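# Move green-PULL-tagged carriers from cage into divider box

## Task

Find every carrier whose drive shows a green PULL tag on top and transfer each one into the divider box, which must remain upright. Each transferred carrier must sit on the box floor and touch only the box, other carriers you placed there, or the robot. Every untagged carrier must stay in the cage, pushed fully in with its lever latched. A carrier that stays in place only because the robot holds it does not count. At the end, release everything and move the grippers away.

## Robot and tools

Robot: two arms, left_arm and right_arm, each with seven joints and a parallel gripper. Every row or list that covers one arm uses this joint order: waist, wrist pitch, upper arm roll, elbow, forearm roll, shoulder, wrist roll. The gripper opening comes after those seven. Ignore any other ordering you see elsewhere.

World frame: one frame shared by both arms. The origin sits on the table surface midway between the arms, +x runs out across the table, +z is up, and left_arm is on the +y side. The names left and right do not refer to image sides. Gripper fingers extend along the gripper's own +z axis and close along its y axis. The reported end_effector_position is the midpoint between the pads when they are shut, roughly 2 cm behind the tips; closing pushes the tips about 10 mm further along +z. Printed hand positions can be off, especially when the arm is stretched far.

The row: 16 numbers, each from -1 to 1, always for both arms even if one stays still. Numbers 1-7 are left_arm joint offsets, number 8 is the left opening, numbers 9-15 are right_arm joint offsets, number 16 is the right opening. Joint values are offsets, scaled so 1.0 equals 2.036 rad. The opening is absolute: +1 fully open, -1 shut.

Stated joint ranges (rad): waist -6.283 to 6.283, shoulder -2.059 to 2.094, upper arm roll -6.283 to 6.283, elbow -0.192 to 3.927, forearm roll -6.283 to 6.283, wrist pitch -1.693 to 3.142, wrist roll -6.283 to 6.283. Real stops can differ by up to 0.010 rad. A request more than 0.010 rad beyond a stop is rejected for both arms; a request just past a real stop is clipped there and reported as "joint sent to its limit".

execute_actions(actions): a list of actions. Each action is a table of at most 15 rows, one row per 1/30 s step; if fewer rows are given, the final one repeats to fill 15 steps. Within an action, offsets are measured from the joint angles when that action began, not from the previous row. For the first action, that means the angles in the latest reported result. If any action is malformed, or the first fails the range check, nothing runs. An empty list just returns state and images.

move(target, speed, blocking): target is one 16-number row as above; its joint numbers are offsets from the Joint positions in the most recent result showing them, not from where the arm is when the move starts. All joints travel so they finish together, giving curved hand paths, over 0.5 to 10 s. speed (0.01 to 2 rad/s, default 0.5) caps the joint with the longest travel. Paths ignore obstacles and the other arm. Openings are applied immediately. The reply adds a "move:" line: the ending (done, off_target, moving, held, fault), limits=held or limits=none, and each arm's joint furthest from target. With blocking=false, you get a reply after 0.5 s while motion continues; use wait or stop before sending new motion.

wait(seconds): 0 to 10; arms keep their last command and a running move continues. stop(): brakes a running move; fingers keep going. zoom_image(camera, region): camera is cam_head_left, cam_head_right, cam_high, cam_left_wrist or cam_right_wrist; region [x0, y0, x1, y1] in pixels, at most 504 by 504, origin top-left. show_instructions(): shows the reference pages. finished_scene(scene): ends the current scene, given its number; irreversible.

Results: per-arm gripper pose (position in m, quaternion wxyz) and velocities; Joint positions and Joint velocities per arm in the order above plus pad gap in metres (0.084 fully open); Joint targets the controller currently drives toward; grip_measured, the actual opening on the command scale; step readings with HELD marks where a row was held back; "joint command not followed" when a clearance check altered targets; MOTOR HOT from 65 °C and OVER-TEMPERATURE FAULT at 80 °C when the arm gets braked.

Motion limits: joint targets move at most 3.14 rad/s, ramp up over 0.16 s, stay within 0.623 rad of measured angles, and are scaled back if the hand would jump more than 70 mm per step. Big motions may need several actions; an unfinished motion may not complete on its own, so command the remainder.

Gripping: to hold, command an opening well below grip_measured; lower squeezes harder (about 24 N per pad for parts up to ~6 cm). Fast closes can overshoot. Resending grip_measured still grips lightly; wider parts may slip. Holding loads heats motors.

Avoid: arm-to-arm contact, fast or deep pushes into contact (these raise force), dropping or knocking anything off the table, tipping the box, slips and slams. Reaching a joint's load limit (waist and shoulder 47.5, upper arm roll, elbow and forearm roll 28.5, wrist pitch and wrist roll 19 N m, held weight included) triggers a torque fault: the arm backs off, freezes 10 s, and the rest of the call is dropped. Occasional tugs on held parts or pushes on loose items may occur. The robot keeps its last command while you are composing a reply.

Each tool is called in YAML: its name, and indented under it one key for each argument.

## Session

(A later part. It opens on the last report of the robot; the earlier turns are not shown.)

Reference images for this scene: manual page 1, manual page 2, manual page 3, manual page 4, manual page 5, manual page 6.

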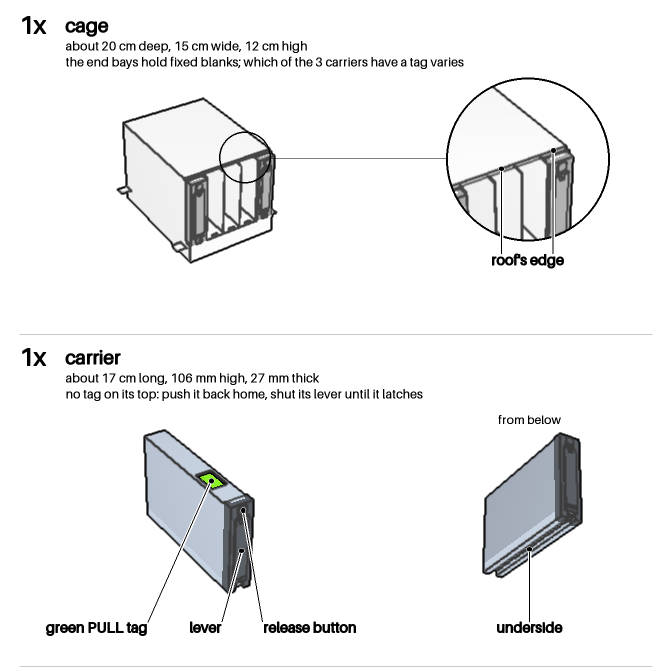

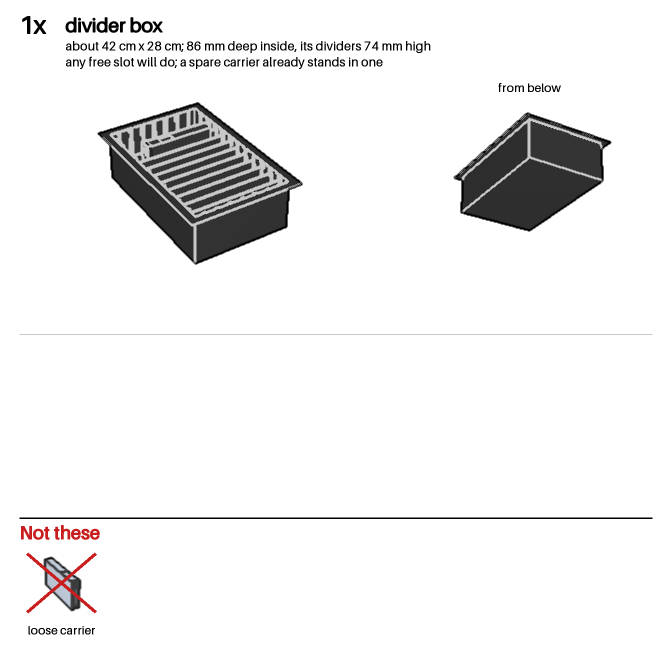

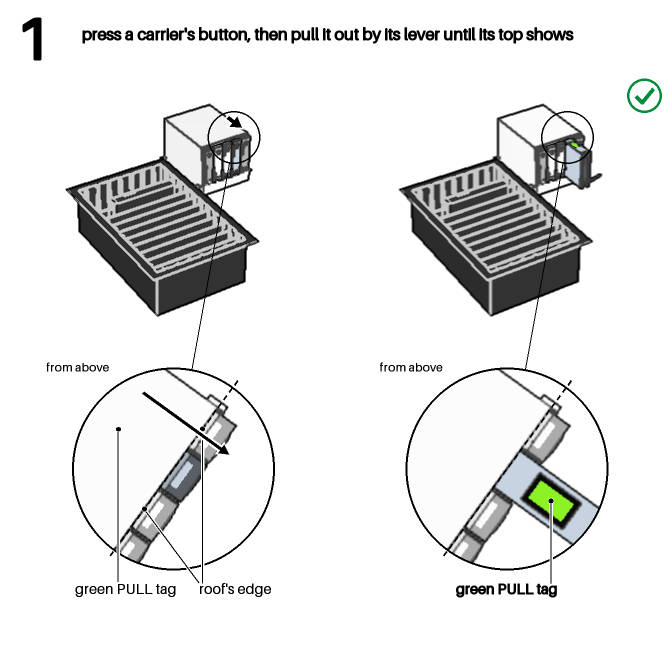

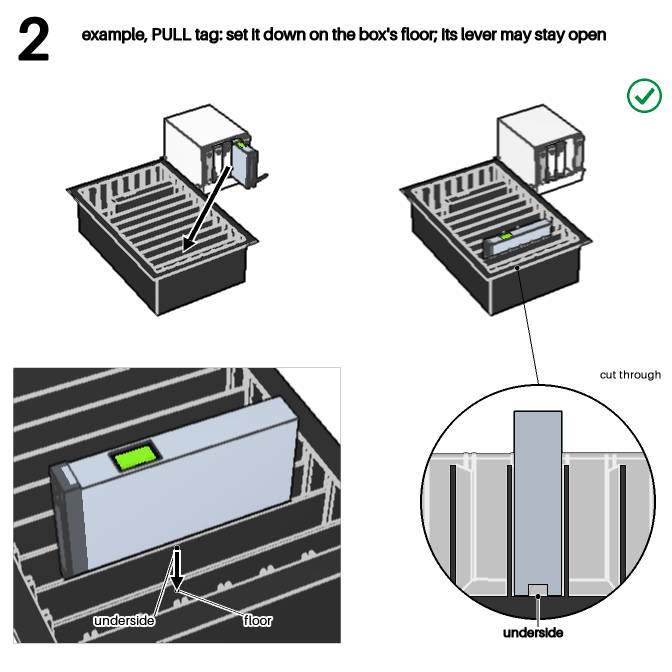

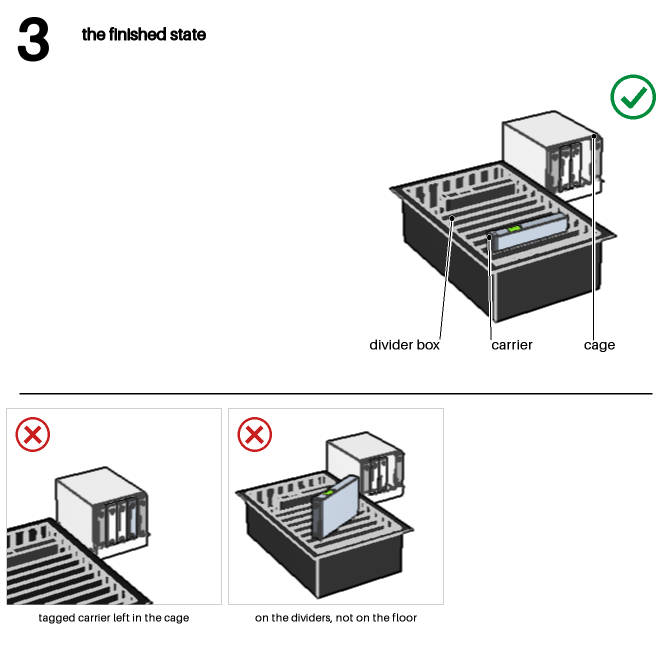

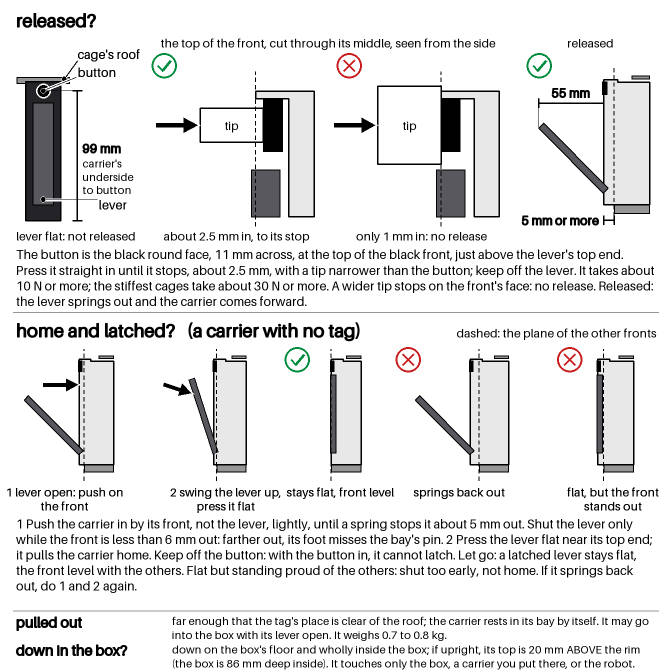

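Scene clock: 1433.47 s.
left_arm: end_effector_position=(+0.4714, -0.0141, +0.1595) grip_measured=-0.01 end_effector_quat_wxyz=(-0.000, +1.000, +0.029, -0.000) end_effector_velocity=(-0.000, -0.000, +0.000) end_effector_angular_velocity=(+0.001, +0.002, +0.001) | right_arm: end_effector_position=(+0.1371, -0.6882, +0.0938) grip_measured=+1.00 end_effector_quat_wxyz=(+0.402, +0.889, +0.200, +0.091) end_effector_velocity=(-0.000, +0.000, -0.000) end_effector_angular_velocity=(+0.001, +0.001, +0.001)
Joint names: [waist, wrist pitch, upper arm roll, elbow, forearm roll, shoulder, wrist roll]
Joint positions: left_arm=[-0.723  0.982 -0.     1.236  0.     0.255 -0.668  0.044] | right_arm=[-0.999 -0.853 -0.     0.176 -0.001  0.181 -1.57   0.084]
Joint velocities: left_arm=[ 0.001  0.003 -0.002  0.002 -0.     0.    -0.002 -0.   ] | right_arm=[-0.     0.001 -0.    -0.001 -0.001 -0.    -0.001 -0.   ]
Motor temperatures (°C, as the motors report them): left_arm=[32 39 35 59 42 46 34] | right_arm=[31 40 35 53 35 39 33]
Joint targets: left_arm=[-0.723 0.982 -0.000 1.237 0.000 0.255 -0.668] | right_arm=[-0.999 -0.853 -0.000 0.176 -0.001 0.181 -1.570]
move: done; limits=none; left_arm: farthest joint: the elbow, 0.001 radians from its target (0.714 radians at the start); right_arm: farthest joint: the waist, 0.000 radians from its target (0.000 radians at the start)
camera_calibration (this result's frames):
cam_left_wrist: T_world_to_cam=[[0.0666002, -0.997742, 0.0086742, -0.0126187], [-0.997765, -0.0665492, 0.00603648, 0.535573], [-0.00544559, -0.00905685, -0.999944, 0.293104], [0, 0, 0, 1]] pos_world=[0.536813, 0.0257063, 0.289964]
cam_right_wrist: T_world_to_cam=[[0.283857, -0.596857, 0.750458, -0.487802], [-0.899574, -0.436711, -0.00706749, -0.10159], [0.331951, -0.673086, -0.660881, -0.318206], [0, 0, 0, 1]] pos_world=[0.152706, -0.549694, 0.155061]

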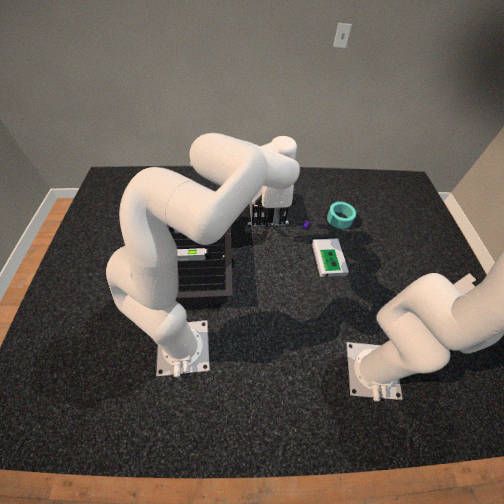

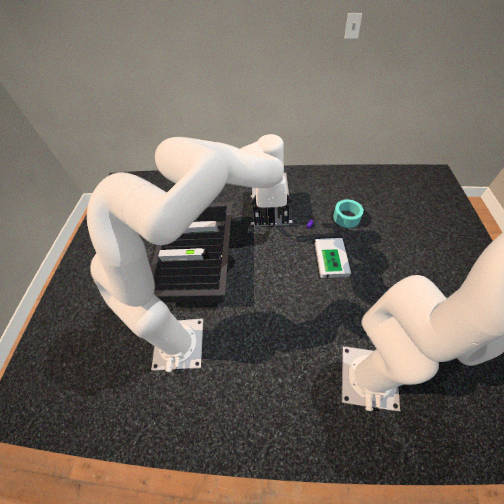

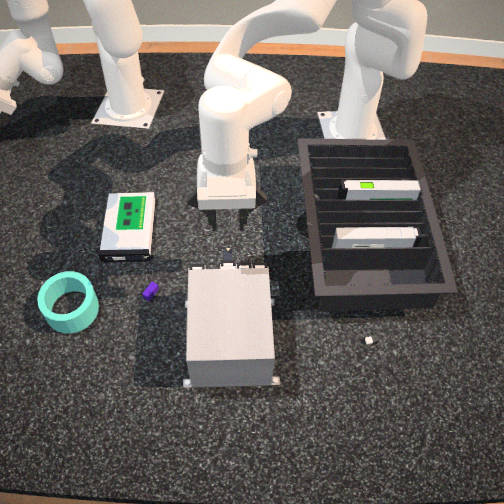

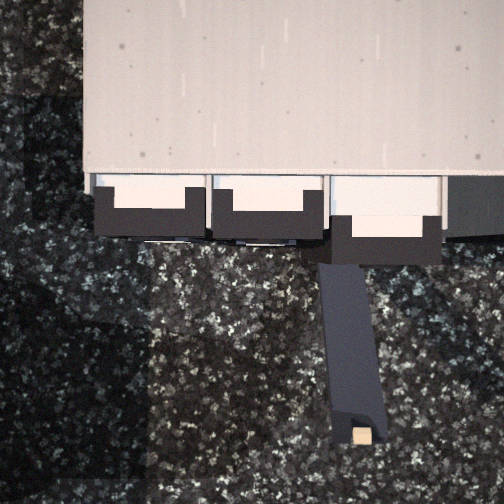

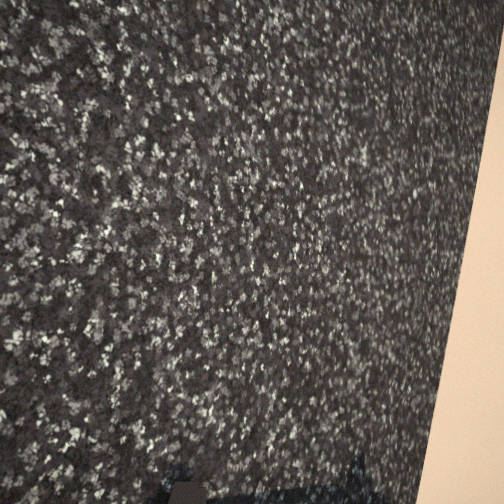

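move:
  target: [0.0130,-0.0979,0,-0.0008,0,0.0966,0.0133,0,0,0,0,0,0,0,0,1]
  speed: 0.2

Scene clock: 1441.90 s.
left_arm: end_effector_position=(+0.4955, -0.0134, +0.0683) grip_measured=-0.01 end_effector_quat_wxyz=(+0.000, +1.000, +0.029, +0.000) end_effector_velocity=(-0.000, +0.002, -0.003) end_effector_angular_velocity=(+0.004, +0.004, +0.002) | right_arm: end_effector_position=(+0.1371, -0.6882, +0.0938) grip_measured=+1.00 end_effector_quat_wxyz=(+0.402, +0.889, +0.200, +0.091) end_effector_velocity=(-0.001, -0.000, -0.000) end_effector_angular_velocity=(-0.000, +0.001, -0.001)
Joint names: [waist, wrist pitch, upper arm roll, elbow, forearm roll, shoulder, wrist roll]
Joint positions: left_arm=[-0.697  0.783 -0.     1.235  0.     0.451 -0.641  0.044] | right_arm=[-0.999 -0.853 -0.     0.176 -0.001  0.181 -1.57   0.084]
Joint velocities: left_arm=[ 0.001 -0.001  0.002 -0.002 -0.     0.005  0.     0.   ] | right_arm=[-0.001  0.    -0.     0.    -0.     0.    -0.001 -0.   ]
Motor temperatures (°C, as the motors report them): left_arm=[32 39 35 60 42 47 34] | right_arm=[31 40 35 53 35 39 33]
Joint targets: left_arm=[-0.697 0.782 -0.000 1.235 0.000 0.452 -0.641] | right_arm=[-0.999 -0.853 -0.000 0.176 -0.001 0.181 -1.570]
move: done; limits=none; left_arm: farthest joint: the waist, 0.001 radians from its target (0.027 radians at the start); right_arm: farthest joint: the waist, 0.000 radians from its target (0.000 radians at the start)
camera_calibration (this result's frames):
cam_left_wrist: T_world_to_cam=[[0.0658928, -0.99778, 0.00970061, -0.0124248], [-0.997818, -0.0658485, 0.00481898, 0.560349], [-0.00416951, -0.00999698, -0.999941, 0.201381], [0, 0, 0, 1]] pos_world=[0.560785, 0.0265142, 0.198789]
cam_right_wrist: T_world_to_cam=[[0.283857, -0.596857, 0.750458, -0.487802], [-0.899574, -0.436711, -0.00706742, -0.10159], [0.331951, -0.673086, -0.66088, -0.318206], [0, 0, 0, 1]] pos_world=[0.152706, -0.549694, 0.155061]

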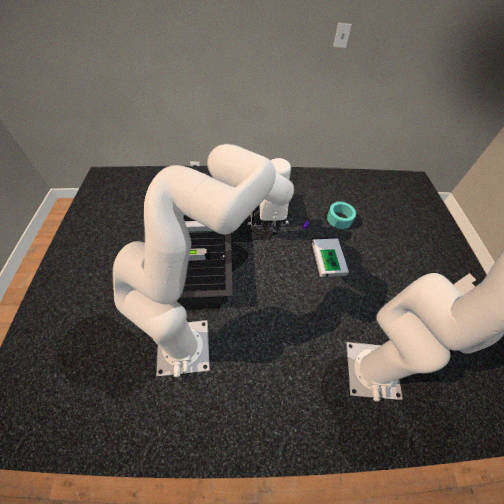

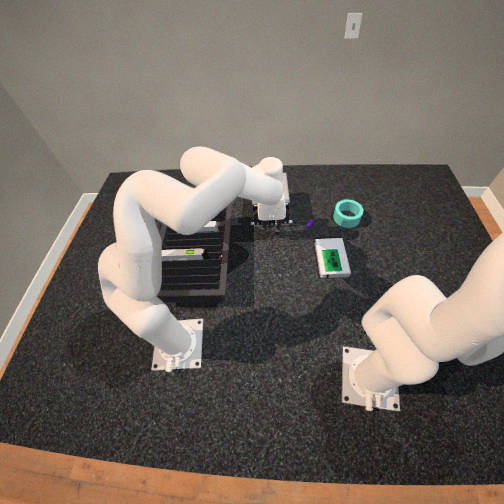

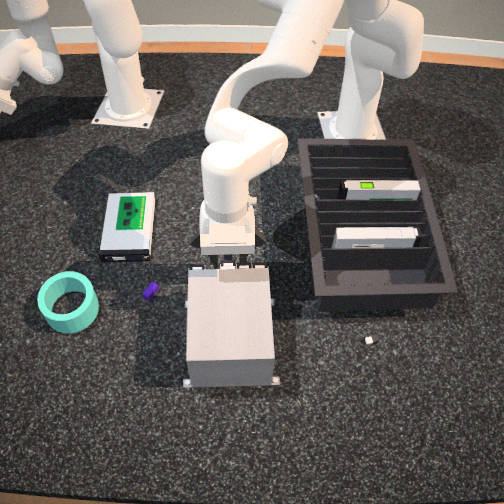

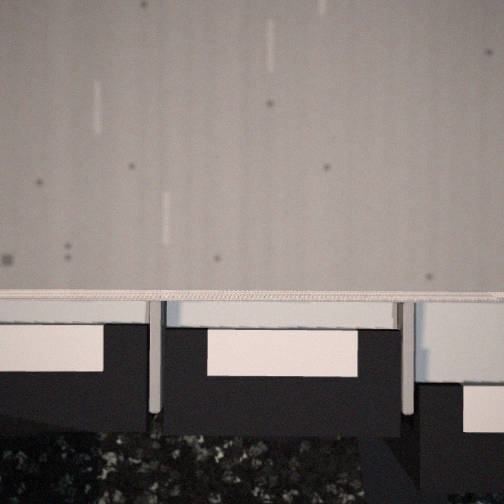

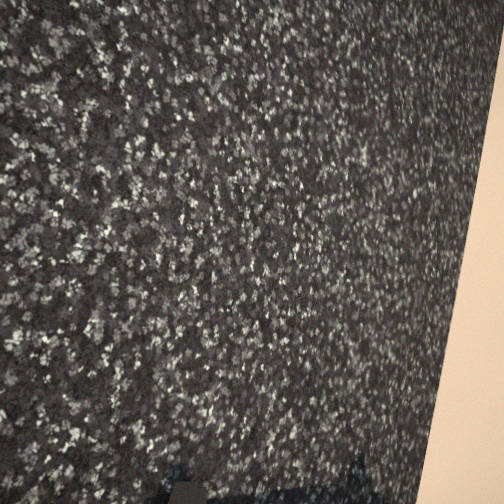

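Close on the lever with a ramp.

execute_actions:
  actions:
    - [[0,0,0,0,0,0,0,-0.1,0,0,0,0,0,0,0,1],[0,0,0,0,0,0,0,-0.2,0,0,0,0,0,0,0,1],[0,0,0,0,0,0,0,-0.3,0,0,0,0,0,0,0,1],[0,0,0,0,0,0,0,-0.4,0,0,0,0,0,0,0,1],[0,0,0,0,0,0,0,-0.5,0,0,0,0,0,0,0,1],[0,0,0,0,0,0,0,-0.55,0,0,0,0,0,0,0,1],[0,0,0,0,0,0,0,-0.6,0,0,0,0,0,0,0,1],[0,0,0,0,0,0,0,-0.65,0,0,0,0,0,0,0,1],[0,0,0,0,0,0,0,-0.7,0,0,0,0,0,0,0,1],[0,0,0,0,0,0,0,-0.75,0,0,0,0,0,0,0,1],[0,0,0,0,0,0,0,-0.8,0,0,0,0,0,0,0,1],[0,0,0,0,0,0,0,-0.85,0,0,0,0,0,0,0,1],[0,0,0,0,0,0,0,-0.9,0,0,0,0,0,0,0,1],[0,0,0,0,0,0,0,-0.95,0,0,0,0,0,0,0,1],[0,0,0,0,0,0,0,-1,0,0,0,0,0,0,0,1]]

Scene clock: 1446.73 s.
left_arm: end_effector_position=(+0.4955, -0.0134, +0.0683) grip_measured=-0.64 end_effector_quat_wxyz=(+0.000, +1.000, +0.028, +0.000) end_effector_velocity=(+0.000, +0.001, -0.000) end_effector_angular_velocity=(+0.001, -0.000, +0.001) | right_arm: end_effector_position=(+0.1371, -0.6882, +0.0938) grip_measured=+1.00 end_effector_quat_wxyz=(+0.402, +0.889, +0.200, +0.091) end_effector_velocity=(-0.001, +0.000, -0.000) end_effector_angular_velocity=(+0.001, +0.000, -0.003)
Joint names: [waist, wrist pitch, upper arm roll, elbow, forearm roll, shoulder, wrist roll]
Joint positions: left_arm=[-0.697  0.782 -0.     1.235  0.     0.451 -0.641  0.016] | right_arm=[-0.999 -0.853 -0.     0.176 -0.001  0.181 -1.57   0.084]
Joint velocities: left_arm=[ 0.    -0.     0.001 -0.001  0.    -0.     0.     0.   ] | right_arm=[-0.001  0.    -0.    -0.001  0.     0.     0.001  0.   ]
Motor temperatures (°C, as the motors report them): left_arm=[32 39 35 60 42 47 34] | right_arm=[31 40 35 53 35 39 33]
Joint targets: left_arm=[-0.697 0.783 -0.000 1.235 0.000 0.451 -0.641] | right_arm=[-0.999 -0.853 -0.000 0.176 -0.001 0.181 -1.570]
Step readings (joint positions):
0: left_arm=[-0.697 0.782 -0.000 1.235 0.000 0.452 -0.641] | right_arm=[-0.999 -0.853 -0.000 0.176 -0.001 0.181 -1.570]
1: left_arm=[-0.697 0.782 -0.000 1.235 0.000 0.452 -0.641] | right_arm=[-0.999 -0.853 -0.000 0.176 -0.001 0.181 -1.570]
2: left_arm=[-0.697 0.782 -0.000 1.235 0.000 0.452 -0.641] | right_arm=[-0.999 -0.853 -0.000 0.176 -0.001 0.181 -1.570]
4: left_arm=[-0.697 0.782 -0.000 1.235 0.000 0.452 -0.641] | right_arm=[-0.999 -0.853 -0.000 0.176 -0.001 0.181 -1.570]
8: left_arm=[-0.697 0.783 -0.000 1.235 0.000 0.452 -0.641] | right_arm=[-0.999 -0.853 -0.000 0.176 -0.001 0.181 -1.570]
15: Joint positions above
camera_calibration (this result's frames):
cam_left_wrist: T_world_to_cam=[[0.0658173, -0.997784, 0.00976058, -0.0124358], [-0.997823, -0.0657732, 0.00477222, 0.560355], [-0.00411966, -0.0100534, -0.999941, 0.201363], [0, 0, 0, 1]] pos_world=[0.560783, 0.0264725, 0.198798]
cam_right_wrist: T_world_to_cam=[[0.283857, -0.596857, 0.750458, -0.487802], [-0.899574, -0.436711, -0.00706748, -0.10159], [0.331951, -0.673086, -0.66088, -0.318206], [0, 0, 0, 1]] pos_world=[0.152706, -0.549694, 0.155061]

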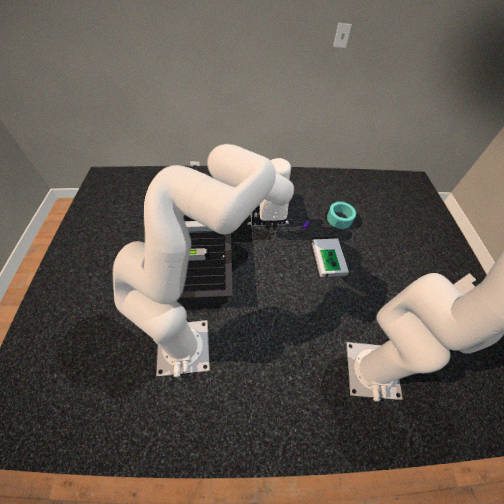

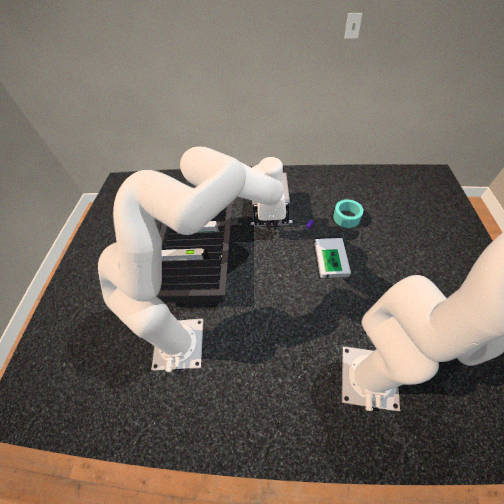

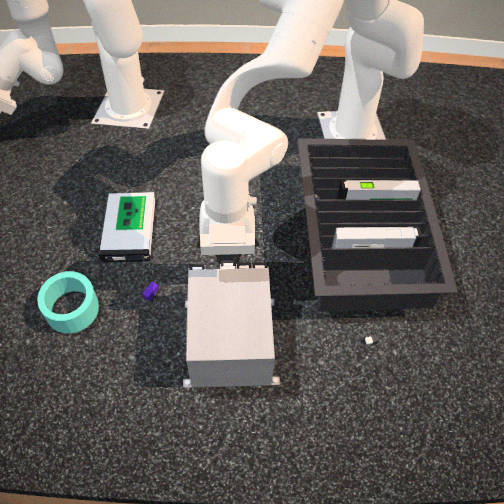

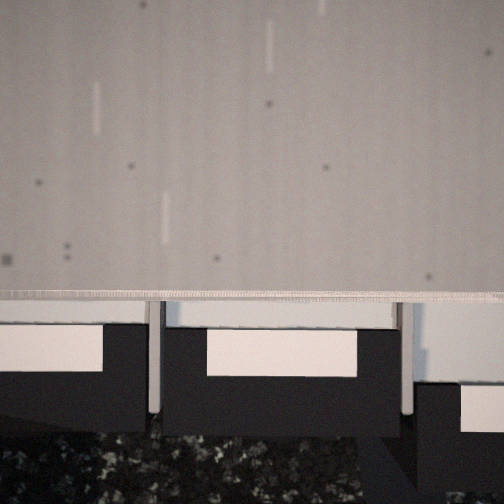

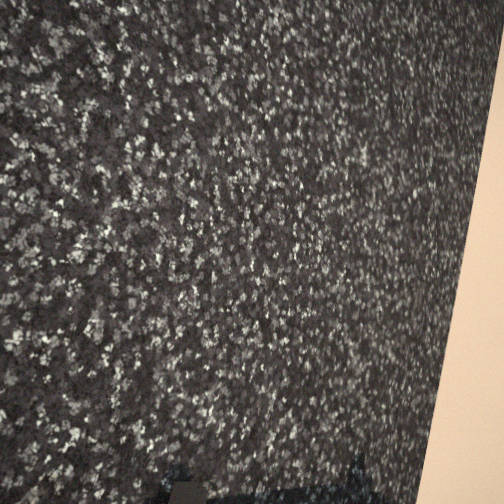

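move:
  target: [-0.0126,-0.0141,0,-0.0399,0,-0.0248,-0.0128,-1,0,0,0,0,0,0,0,1]
  speed: 0.1

move:
  target: [-0.0148,-0.0142,0,-0.0405,0,-0.0263,-0.0148,-1,0,0,0,0,0,0,0,1]
  speed: 0.1

Scene clock: 1456.93 s.
left_arm: end_effector_position=(+0.4725, -0.0144, +0.0680) grip_measured=-0.64 end_effector_quat_wxyz=(-0.000, +1.000, +0.029, -0.000) end_effector_velocity=(-0.001, +0.000, -0.000) end_effector_angular_velocity=(+0.001, +0.001, +0.001) | right_arm: end_effector_position=(+0.1371, -0.6882, +0.0938) grip_measured=+1.00 end_effector_quat_wxyz=(+0.402, +0.889, +0.200, +0.091) end_effector_velocity=(+0.001, +0.000, +0.000) end_effector_angular_velocity=(+0.000, +0.000, +0.004)
Joint names: [waist, wrist pitch, upper arm roll, elbow, forearm roll, shoulder, wrist roll]
Joint positions: left_arm=[-0.723  0.754 -0.     1.154  0.     0.401 -0.667  0.016] | right_arm=[-0.999 -0.853 -0.     0.176 -0.001  0.181 -1.57   0.084]
Joint velocities: left_arm=[-0.001 -0.     0.001 -0.003 -0.    -0.002 -0.002  0.   ] | right_arm=[ 0.002  0.001  0.     0.    -0.001 -0.    -0.    -0.   ]
Motor temperatures (°C, as the motors report them): left_arm=[32 38 35 60 42 47 34] | right_arm=[31 40 35 53 35 39 33]
Joint targets: left_arm=[-0.723 0.754 -0.000 1.154 0.000 0.401 -0.667] | right_arm=[-0.999 -0.853 -0.000 0.176 -0.001 0.181 -1.570]
move: done; limits=none; left_arm: farthest joint: the elbow, 0.001 radians from its target (0.081 radians at the start); right_arm: farthest joint: the waist, 0.000 radians from its target (0.000 radians at the start)
camera_calibration (this result's frames):
cam_left_wrist: T_world_to_cam=[[0.0662761, -0.997761, 0.00900485, -0.0120597], [-0.997788, -0.0662267, 0.00567426, 0.537294], [-0.00506519, -0.009361, -0.999943, 0.201344], [0, 0, 0, 1]] pos_world=[0.537925, 0.0254353, 0.198393]
cam_right_wrist: T_world_to_cam=[[0.283857, -0.596857, 0.750458, -0.487802], [-0.899574, -0.436711, -0.00706734, -0.101591], [0.331951, -0.673086, -0.66088, -0.318206], [0, 0, 0, 1]] pos_world=[0.152706, -0.549694, 0.155061]

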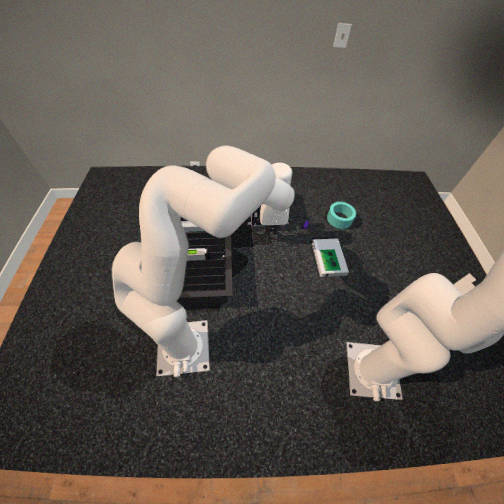

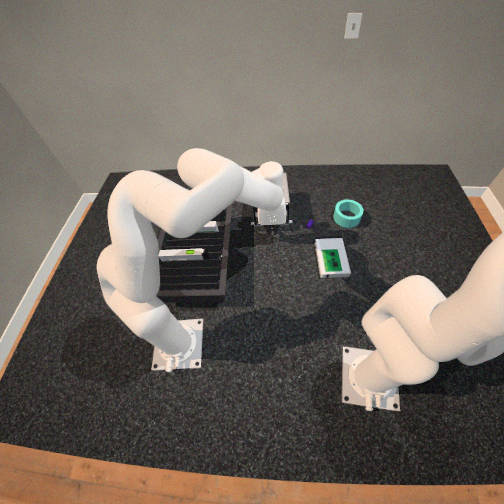

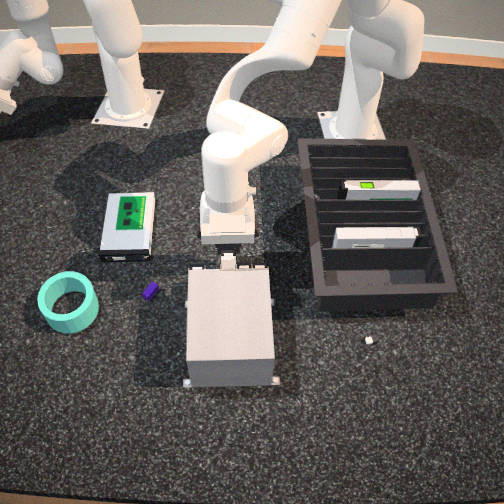

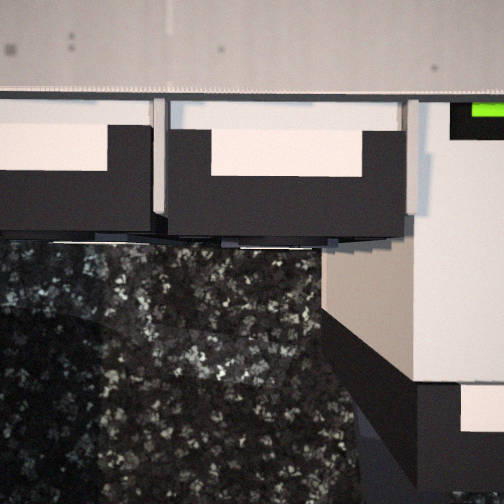

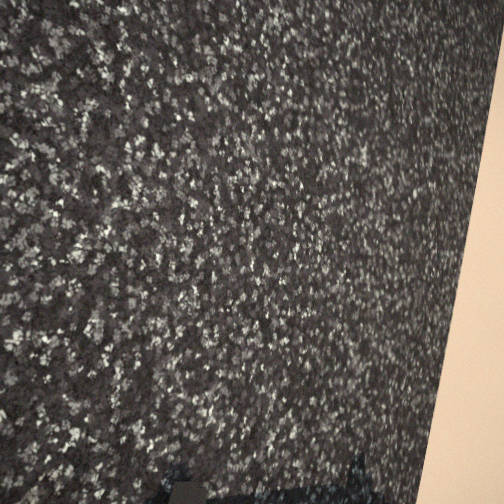

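Scene clock: 1458.17 s.
left_arm: end_effector_position=(+0.4477, -0.0158, +0.0679) grip_measured=-0.64 end_effector_quat_wxyz=(-0.000, +1.000, +0.029, -0.000) end_effector_velocity=(+0.001, +0.000, +0.001) end_effector_angular_velocity=(-0.001, -0.002, +0.003) | right_arm: end_effector_position=(+0.1371, -0.6882, +0.0938) grip_measured=+1.00 end_effector_quat_wxyz=(+0.402, +0.889, +0.200, +0.091) end_effector_velocity=(+0.001, +0.000, +0.000) end_effector_angular_velocity=(-0.001, -0.000, +0.003)
Joint names: [waist, wrist pitch, upper arm roll, elbow, forearm roll, shoulder, wrist roll]
Joint positions: left_arm=[-0.753  0.725 -0.     1.072  0.     0.348 -0.697  0.016] | right_arm=[-0.999 -0.853 -0.     0.176 -0.001  0.181 -1.57   0.084]
Joint velocities: left_arm=[-0.001 -0.002  0.002 -0.001  0.    -0.002 -0.002  0.   ] | right_arm=[ 0.001 -0.001  0.     0.    -0.001  0.    -0.    -0.   ]
Motor temperatures (°C, as the motors report them): left_arm=[32 38 35 60 42 47 34] | right_arm=[31 40 35 53 35 39 33]
Joint targets: left_arm=[-0.753 0.725 -0.000 1.072 0.000 0.347 -0.697] | right_arm=[-0.999 -0.853 -0.000 0.176 -0.001 0.181 -1.570]
move: done; limits=none; left_arm: farthest joint: the waist, 0.001 radians from its target (0.031 radians at the start); right_arm: farthest joint: the waist, 0.000 radians from its target (0.000 radians at the start)
camera_calibration (this result's frames):
cam_left_wrist: T_world_to_cam=[[0.0662067, -0.997766, 0.00894754, -0.011756], [-0.997793, -0.0661569, 0.00574552, 0.512433], [-0.00514074, -0.00930818, -0.999943, 0.201208], [0, 0, 0, 1]] pos_world=[0.513114, 0.0240442, 0.198358]
cam_right_wrist: T_world_to_cam=[[0.283857, -0.596857, 0.750458, -0.487802], [-0.899574, -0.436711, -0.00706714, -0.101591], [0.331951, -0.673086, -0.66088, -0.318206], [0, 0, 0, 1]] pos_world=[0.152706, -0.549694, 0.155061]

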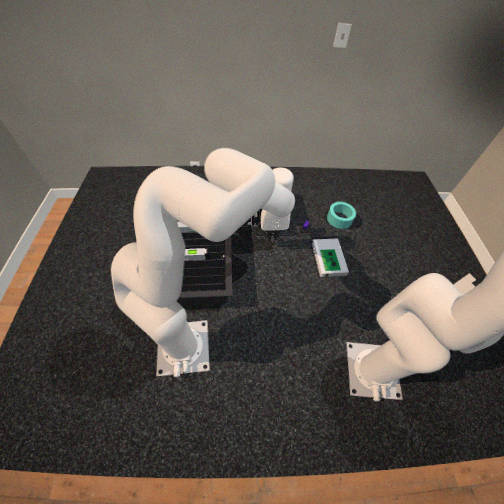

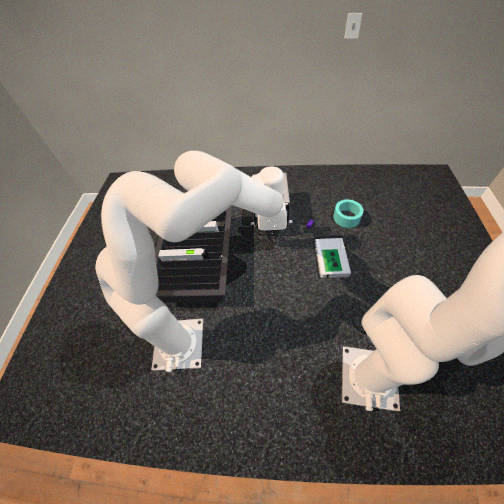

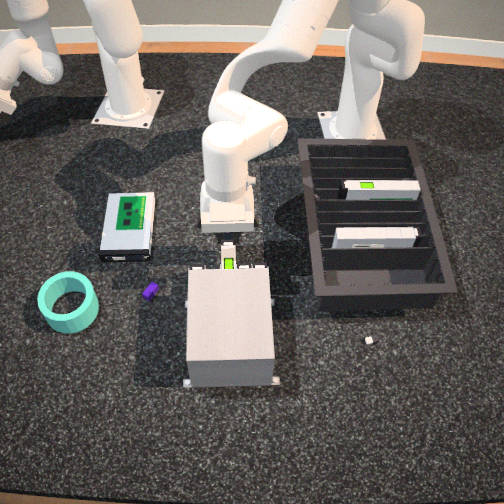

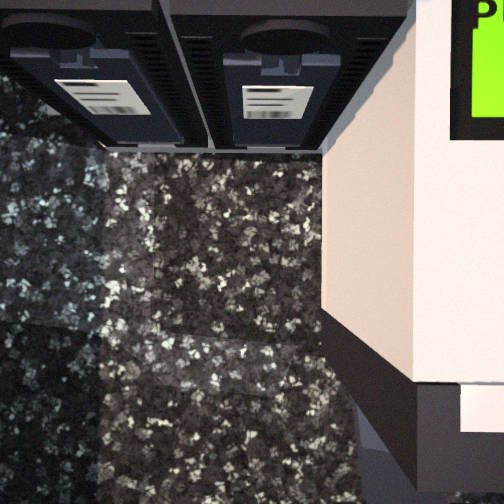

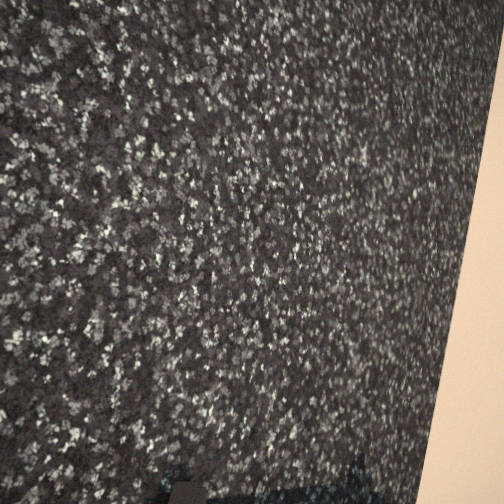

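move:
  target: [-0.0153,-0.0114,0,-0.0368,0,-0.0259,-0.0155,-1,0,0,0,0,0,0,0,1]
  speed: 0.1

move:
  target: [-0.0187,-0.0108,0,-0.0382,0,-0.0274,-0.0187,-1,0,0,0,0,0,0,0,1]
  speed: 0.1

move:
  target: [-0.0203,-0.0086,0,-0.0358,0,-0.0272,-0.0203,-1,0,0,0,0,0,0,0,1]
  speed: 0.1

Scene clock: 1484.33 s.
left_arm: end_effector_position=(+0.4239, -0.0170, +0.0692) grip_measured=-0.64 end_effector_quat_wxyz=(+0.000, +1.000, +0.029, +0.000) end_effector_velocity=(-0.000, +0.001, +0.000) end_effector_angular_velocity=(+0.001, +0.000, +0.003) | right_arm: end_effector_position=(+0.1371, -0.6882, +0.0938) grip_measured=+1.00 end_effector_quat_wxyz=(+0.402, +0.889, +0.200, +0.091) end_effector_velocity=(-0.000, +0.001, -0.000) end_effector_angular_velocity=(+0.000, +0.001, +0.000)
Joint names: [waist, wrist pitch, upper arm roll, elbow, forearm roll, shoulder, wrist roll]
Joint positions: left_arm=[-0.784  0.702 -0.     0.998  0.     0.295 -0.728  0.016] | right_arm=[-0.999 -0.853 -0.     0.176 -0.001  0.181 -1.57   0.084]
Joint velocities: left_arm=[-0.001  0.001  0.003 -0.003 -0.    -0.002 -0.001 -0.   ] | right_arm=[-0.    -0.001  0.    -0.002 -0.     0.    -0.    -0.   ]
Motor temperatures (°C, as the motors report them): left_arm=[32 38 35 59 42 48 34] | right_arm=[31 40 35 53 35 39 33]
Joint targets: left_arm=[-0.784 0.702 -0.000 0.997 0.000 0.295 -0.729] | right_arm=[-0.999 -0.853 -0.000 0.176 -0.001 0.181 -1.570]
move: done; limits=none; left_arm: farthest joint: the waist, 0.001 radians from its target (0.031 radians at the start); right_arm: farthest joint: the waist, 0.000 radians from its target (0.000 radians at the start)
camera_calibration (this result's frames):
cam_left_wrist: T_world_to_cam=[[0.0666519, -0.997731, 0.00951507, -0.0116901], [-0.997766, -0.0666058, 0.00508551, 0.488614], [-0.00444021, -0.00983277, -0.999942, 0.202008], [0, 0, 0, 1]] pos_world=[0.489199, 0.0228672, 0.199622]
cam_right_wrist: T_world_to_cam=[[0.283857, -0.596857, 0.750458, -0.487802], [-0.899574, -0.436711, -0.00706705, -0.101591], [0.331951, -0.673087, -0.66088, -0.318206], [0, 0, 0, 1]] pos_world=[0.152706, -0.549694, 0.155061]

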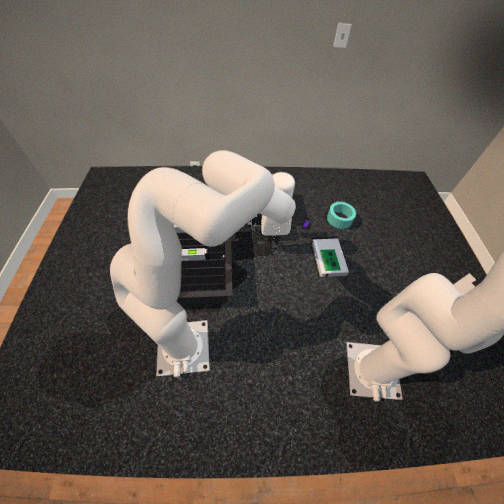

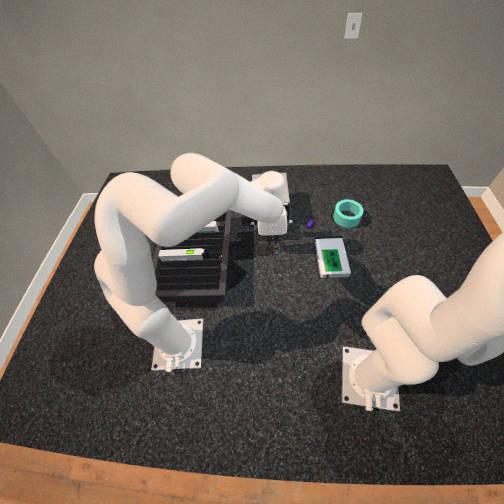

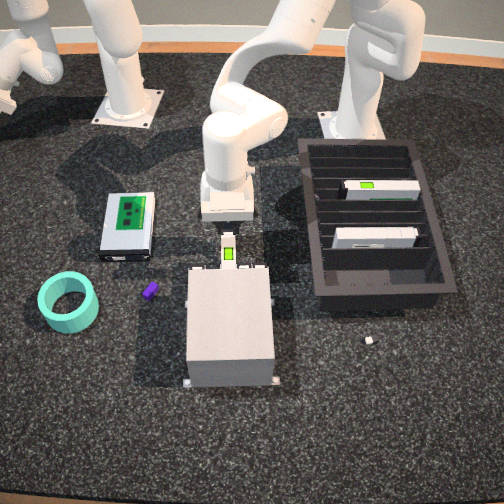

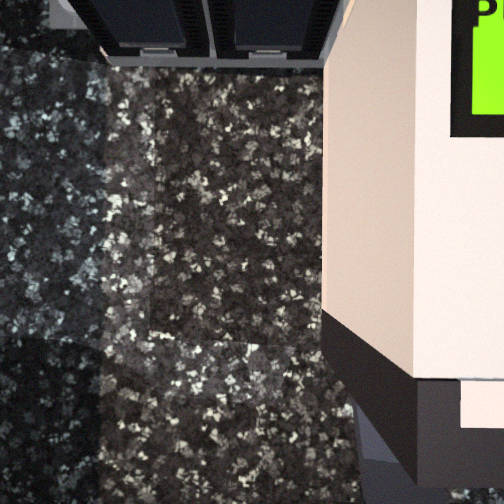

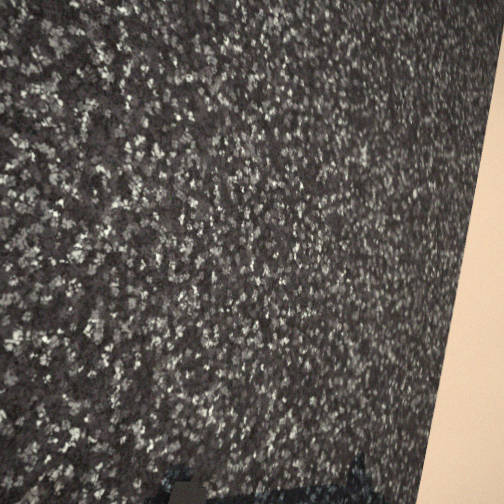

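Scene clock: 1485.50 s.
left_arm: end_effector_position=(+0.3972, -0.0187, +0.0702) grip_measured=-0.64 end_effector_quat_wxyz=(+0.000, +1.000, +0.029, +0.000) end_effector_velocity=(-0.003, +0.000, -0.001) end_effector_angular_velocity=(+0.003, +0.004, -0.002) | right_arm: end_effector_position=(+0.1371, -0.6882, +0.0938) grip_measured=+1.00 end_effector_quat_wxyz=(+0.402, +0.889, +0.200, +0.091) end_effector_velocity=(-0.000, -0.000, +0.000) end_effector_angular_velocity=(-0.001, -0.001, -0.002)
Joint names: [waist, wrist pitch, upper arm roll, elbow, forearm roll, shoulder, wrist roll]
Joint positions: left_arm=[-0.821  0.68  -0.     0.92   0.     0.24  -0.766  0.016] | right_arm=[-0.999 -0.853 -0.     0.176 -0.001  0.181 -1.57   0.084]
Joint velocities: left_arm=[-0.001  0.001 -0.003 -0.005 -0.    -0.002 -0.002 -0.   ] | right_arm=[-0.    -0.001  0.    -0.     0.002 -0.     0.    -0.   ]
Motor temperatures (°C, as the motors report them): left_arm=[32 38 35 59 42 48 34] | right_arm=[31 40 35 53 35 39 33]
Joint targets: left_arm=[-0.822 0.680 -0.000 0.920 0.000 0.240 -0.766] | right_arm=[-0.999 -0.853 -0.000 0.176 -0.001 0.181 -1.570]
move: done; limits=none; left_arm: farthest joint: the waist, 0.001 radians from its target (0.038 radians at the start); right_arm: farthest joint: the waist, 0.000 radians from its target (0.000 radians at the start)
camera_calibration (this result's frames):
cam_left_wrist: T_world_to_cam=[[0.0667665, -0.997722, 0.00965091, -0.0115977], [-0.99776, -0.0667214, 0.00491529, 0.461909], [-0.00426017, -0.00995746, -0.999941, 0.202878], [0, 0, 0, 1]] pos_world=[0.462512, 0.021268, 0.200708]
cam_right_wrist: T_world_to_cam=[[0.283857, -0.596857, 0.750458, -0.487802], [-0.899574, -0.436711, -0.00706702, -0.101591], [0.331951, -0.673087, -0.66088, -0.318206], [0, 0, 0, 1]] pos_world=[0.152706, -0.549694, 0.155061]

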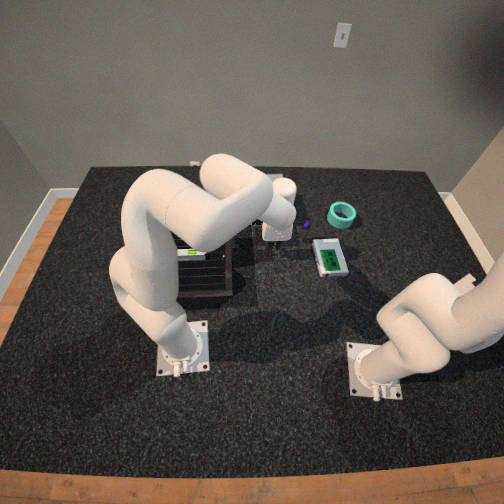

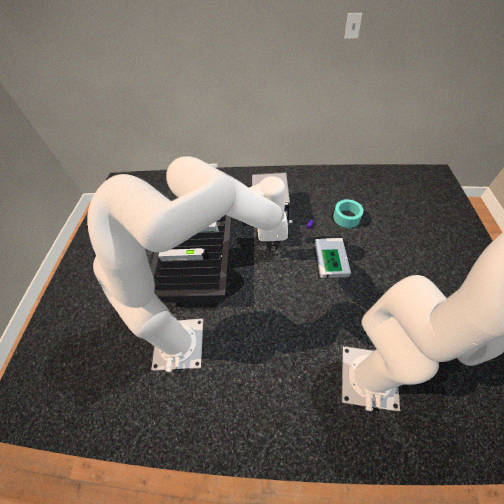

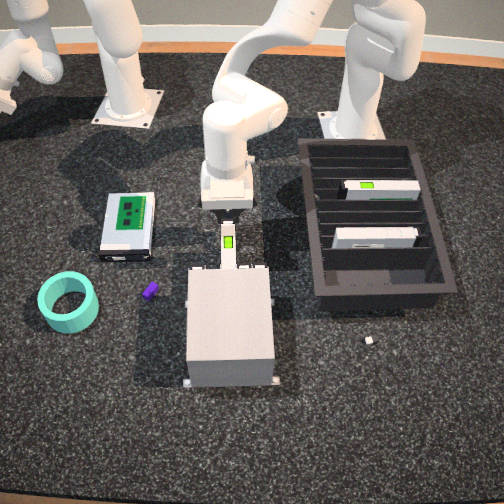

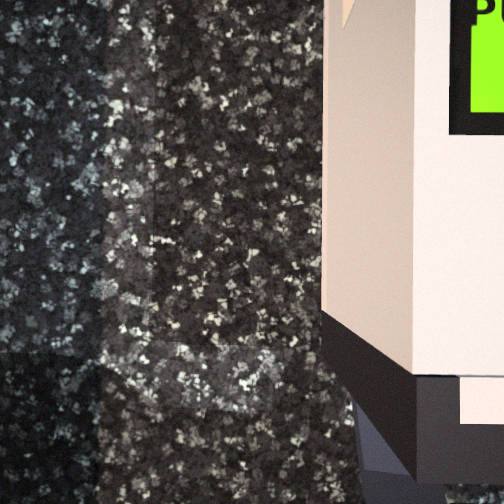

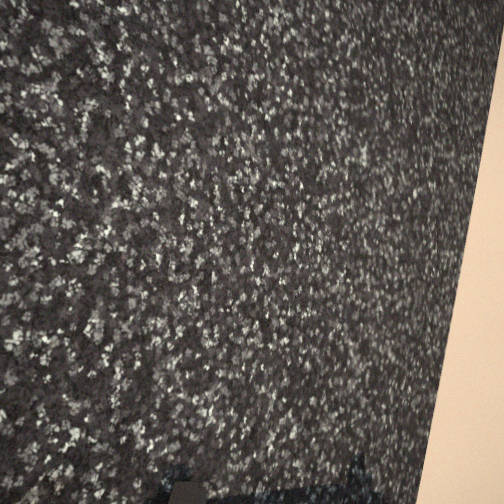

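Scene clock: 1486.63 s.
left_arm: end_effector_position=(+0.3705, -0.0202, +0.0718) grip_measured=-0.64 end_effector_quat_wxyz=(+0.000, +1.000, +0.029, +0.000) end_effector_velocity=(-0.001, +0.001, -0.001) end_effector_angular_velocity=(+0.001, +0.002, +0.002) | right_arm: end_effector_position=(+0.1371, -0.6882, +0.0938) grip_measured=+1.00 end_effector_quat_wxyz=(+0.402, +0.889, +0.200, +0.091) end_effector_velocity=(-0.000, -0.000, -0.000) end_effector_angular_velocity=(+0.001, +0.000, -0.000)
Joint names: [waist, wrist pitch, upper arm roll, elbow, forearm roll, shoulder, wrist roll]
Joint positions: left_arm=[-0.863  0.662  0.     0.848  0.     0.185 -0.807  0.016] | right_arm=[-0.999 -0.853 -0.     0.176 -0.001  0.181 -1.57   0.084]
Joint velocities: left_arm=[-0.001 -0.001 -0.    -0.004  0.    -0.002 -0.003  0.   ] | right_arm=[-0.001  0.001 -0.    -0.    -0.001  0.     0.     0.   ]
Motor temperatures (°C, as the motors report them): left_arm=[32 38 35 59 42 48 34] | right_arm=[31 40 35 53 35 39 33]
Joint targets: left_arm=[-0.863 0.662 -0.000 0.847 0.000 0.184 -0.808] | right_arm=[-0.999 -0.853 -0.000 0.176 -0.001 0.181 -1.570]
move: done; limits=none; left_arm: farthest joint: the elbow, 0.001 radians from its target (0.073 radians at the start); right_arm: farthest joint: the waist, 0.000 radians from its target (0.000 radians at the start)
camera_calibration (this result's frames):
cam_left_wrist: T_world_to_cam=[[0.0669401, -0.997708, 0.00987001, -0.0114574], [-0.997749, -0.0668965, 0.00468528, 0.435153], [-0.00401427, -0.0101614, -0.99994, 0.204191], [0, 0, 0, 1]] pos_world=[0.43576, 0.019754, 0.202253]
cam_right_wrist: T_world_to_cam=[[0.283857, -0.596857, 0.750458, -0.487802], [-0.899574, -0.436711, -0.00706693, -0.101591], [0.331951, -0.673087, -0.66088, -0.318206], [0, 0, 0, 1]] pos_world=[0.152706, -0.549694, 0.155061]

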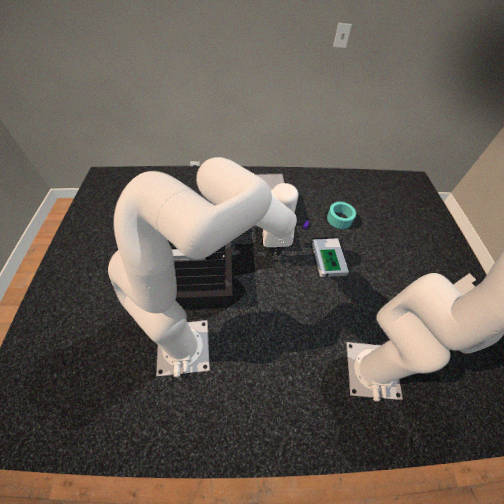

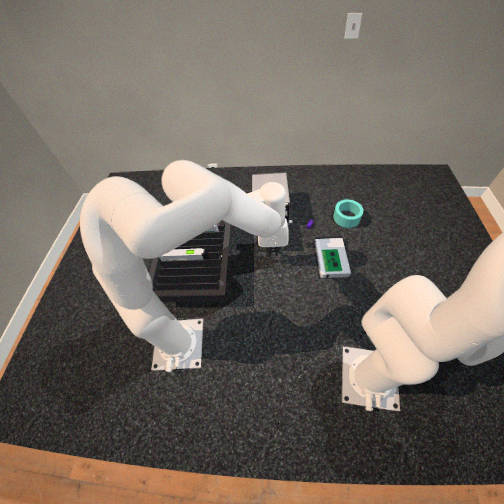

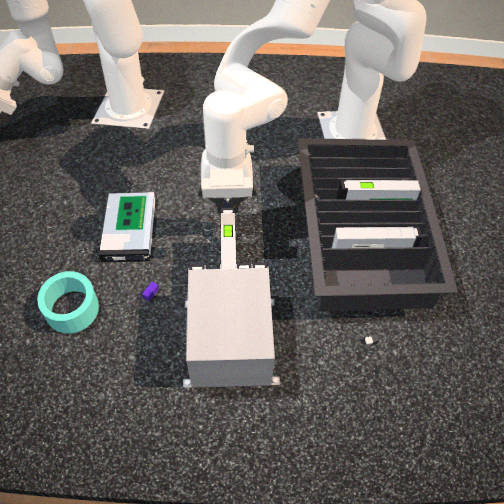

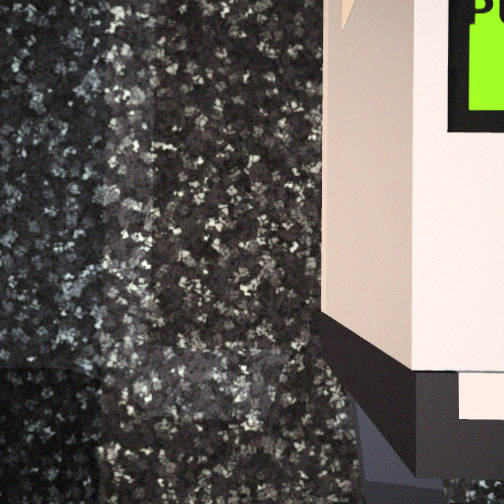

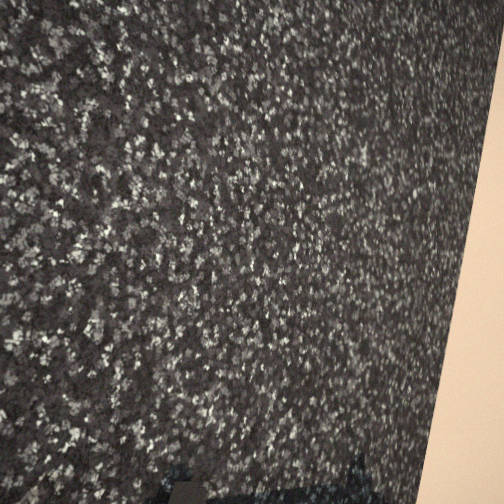

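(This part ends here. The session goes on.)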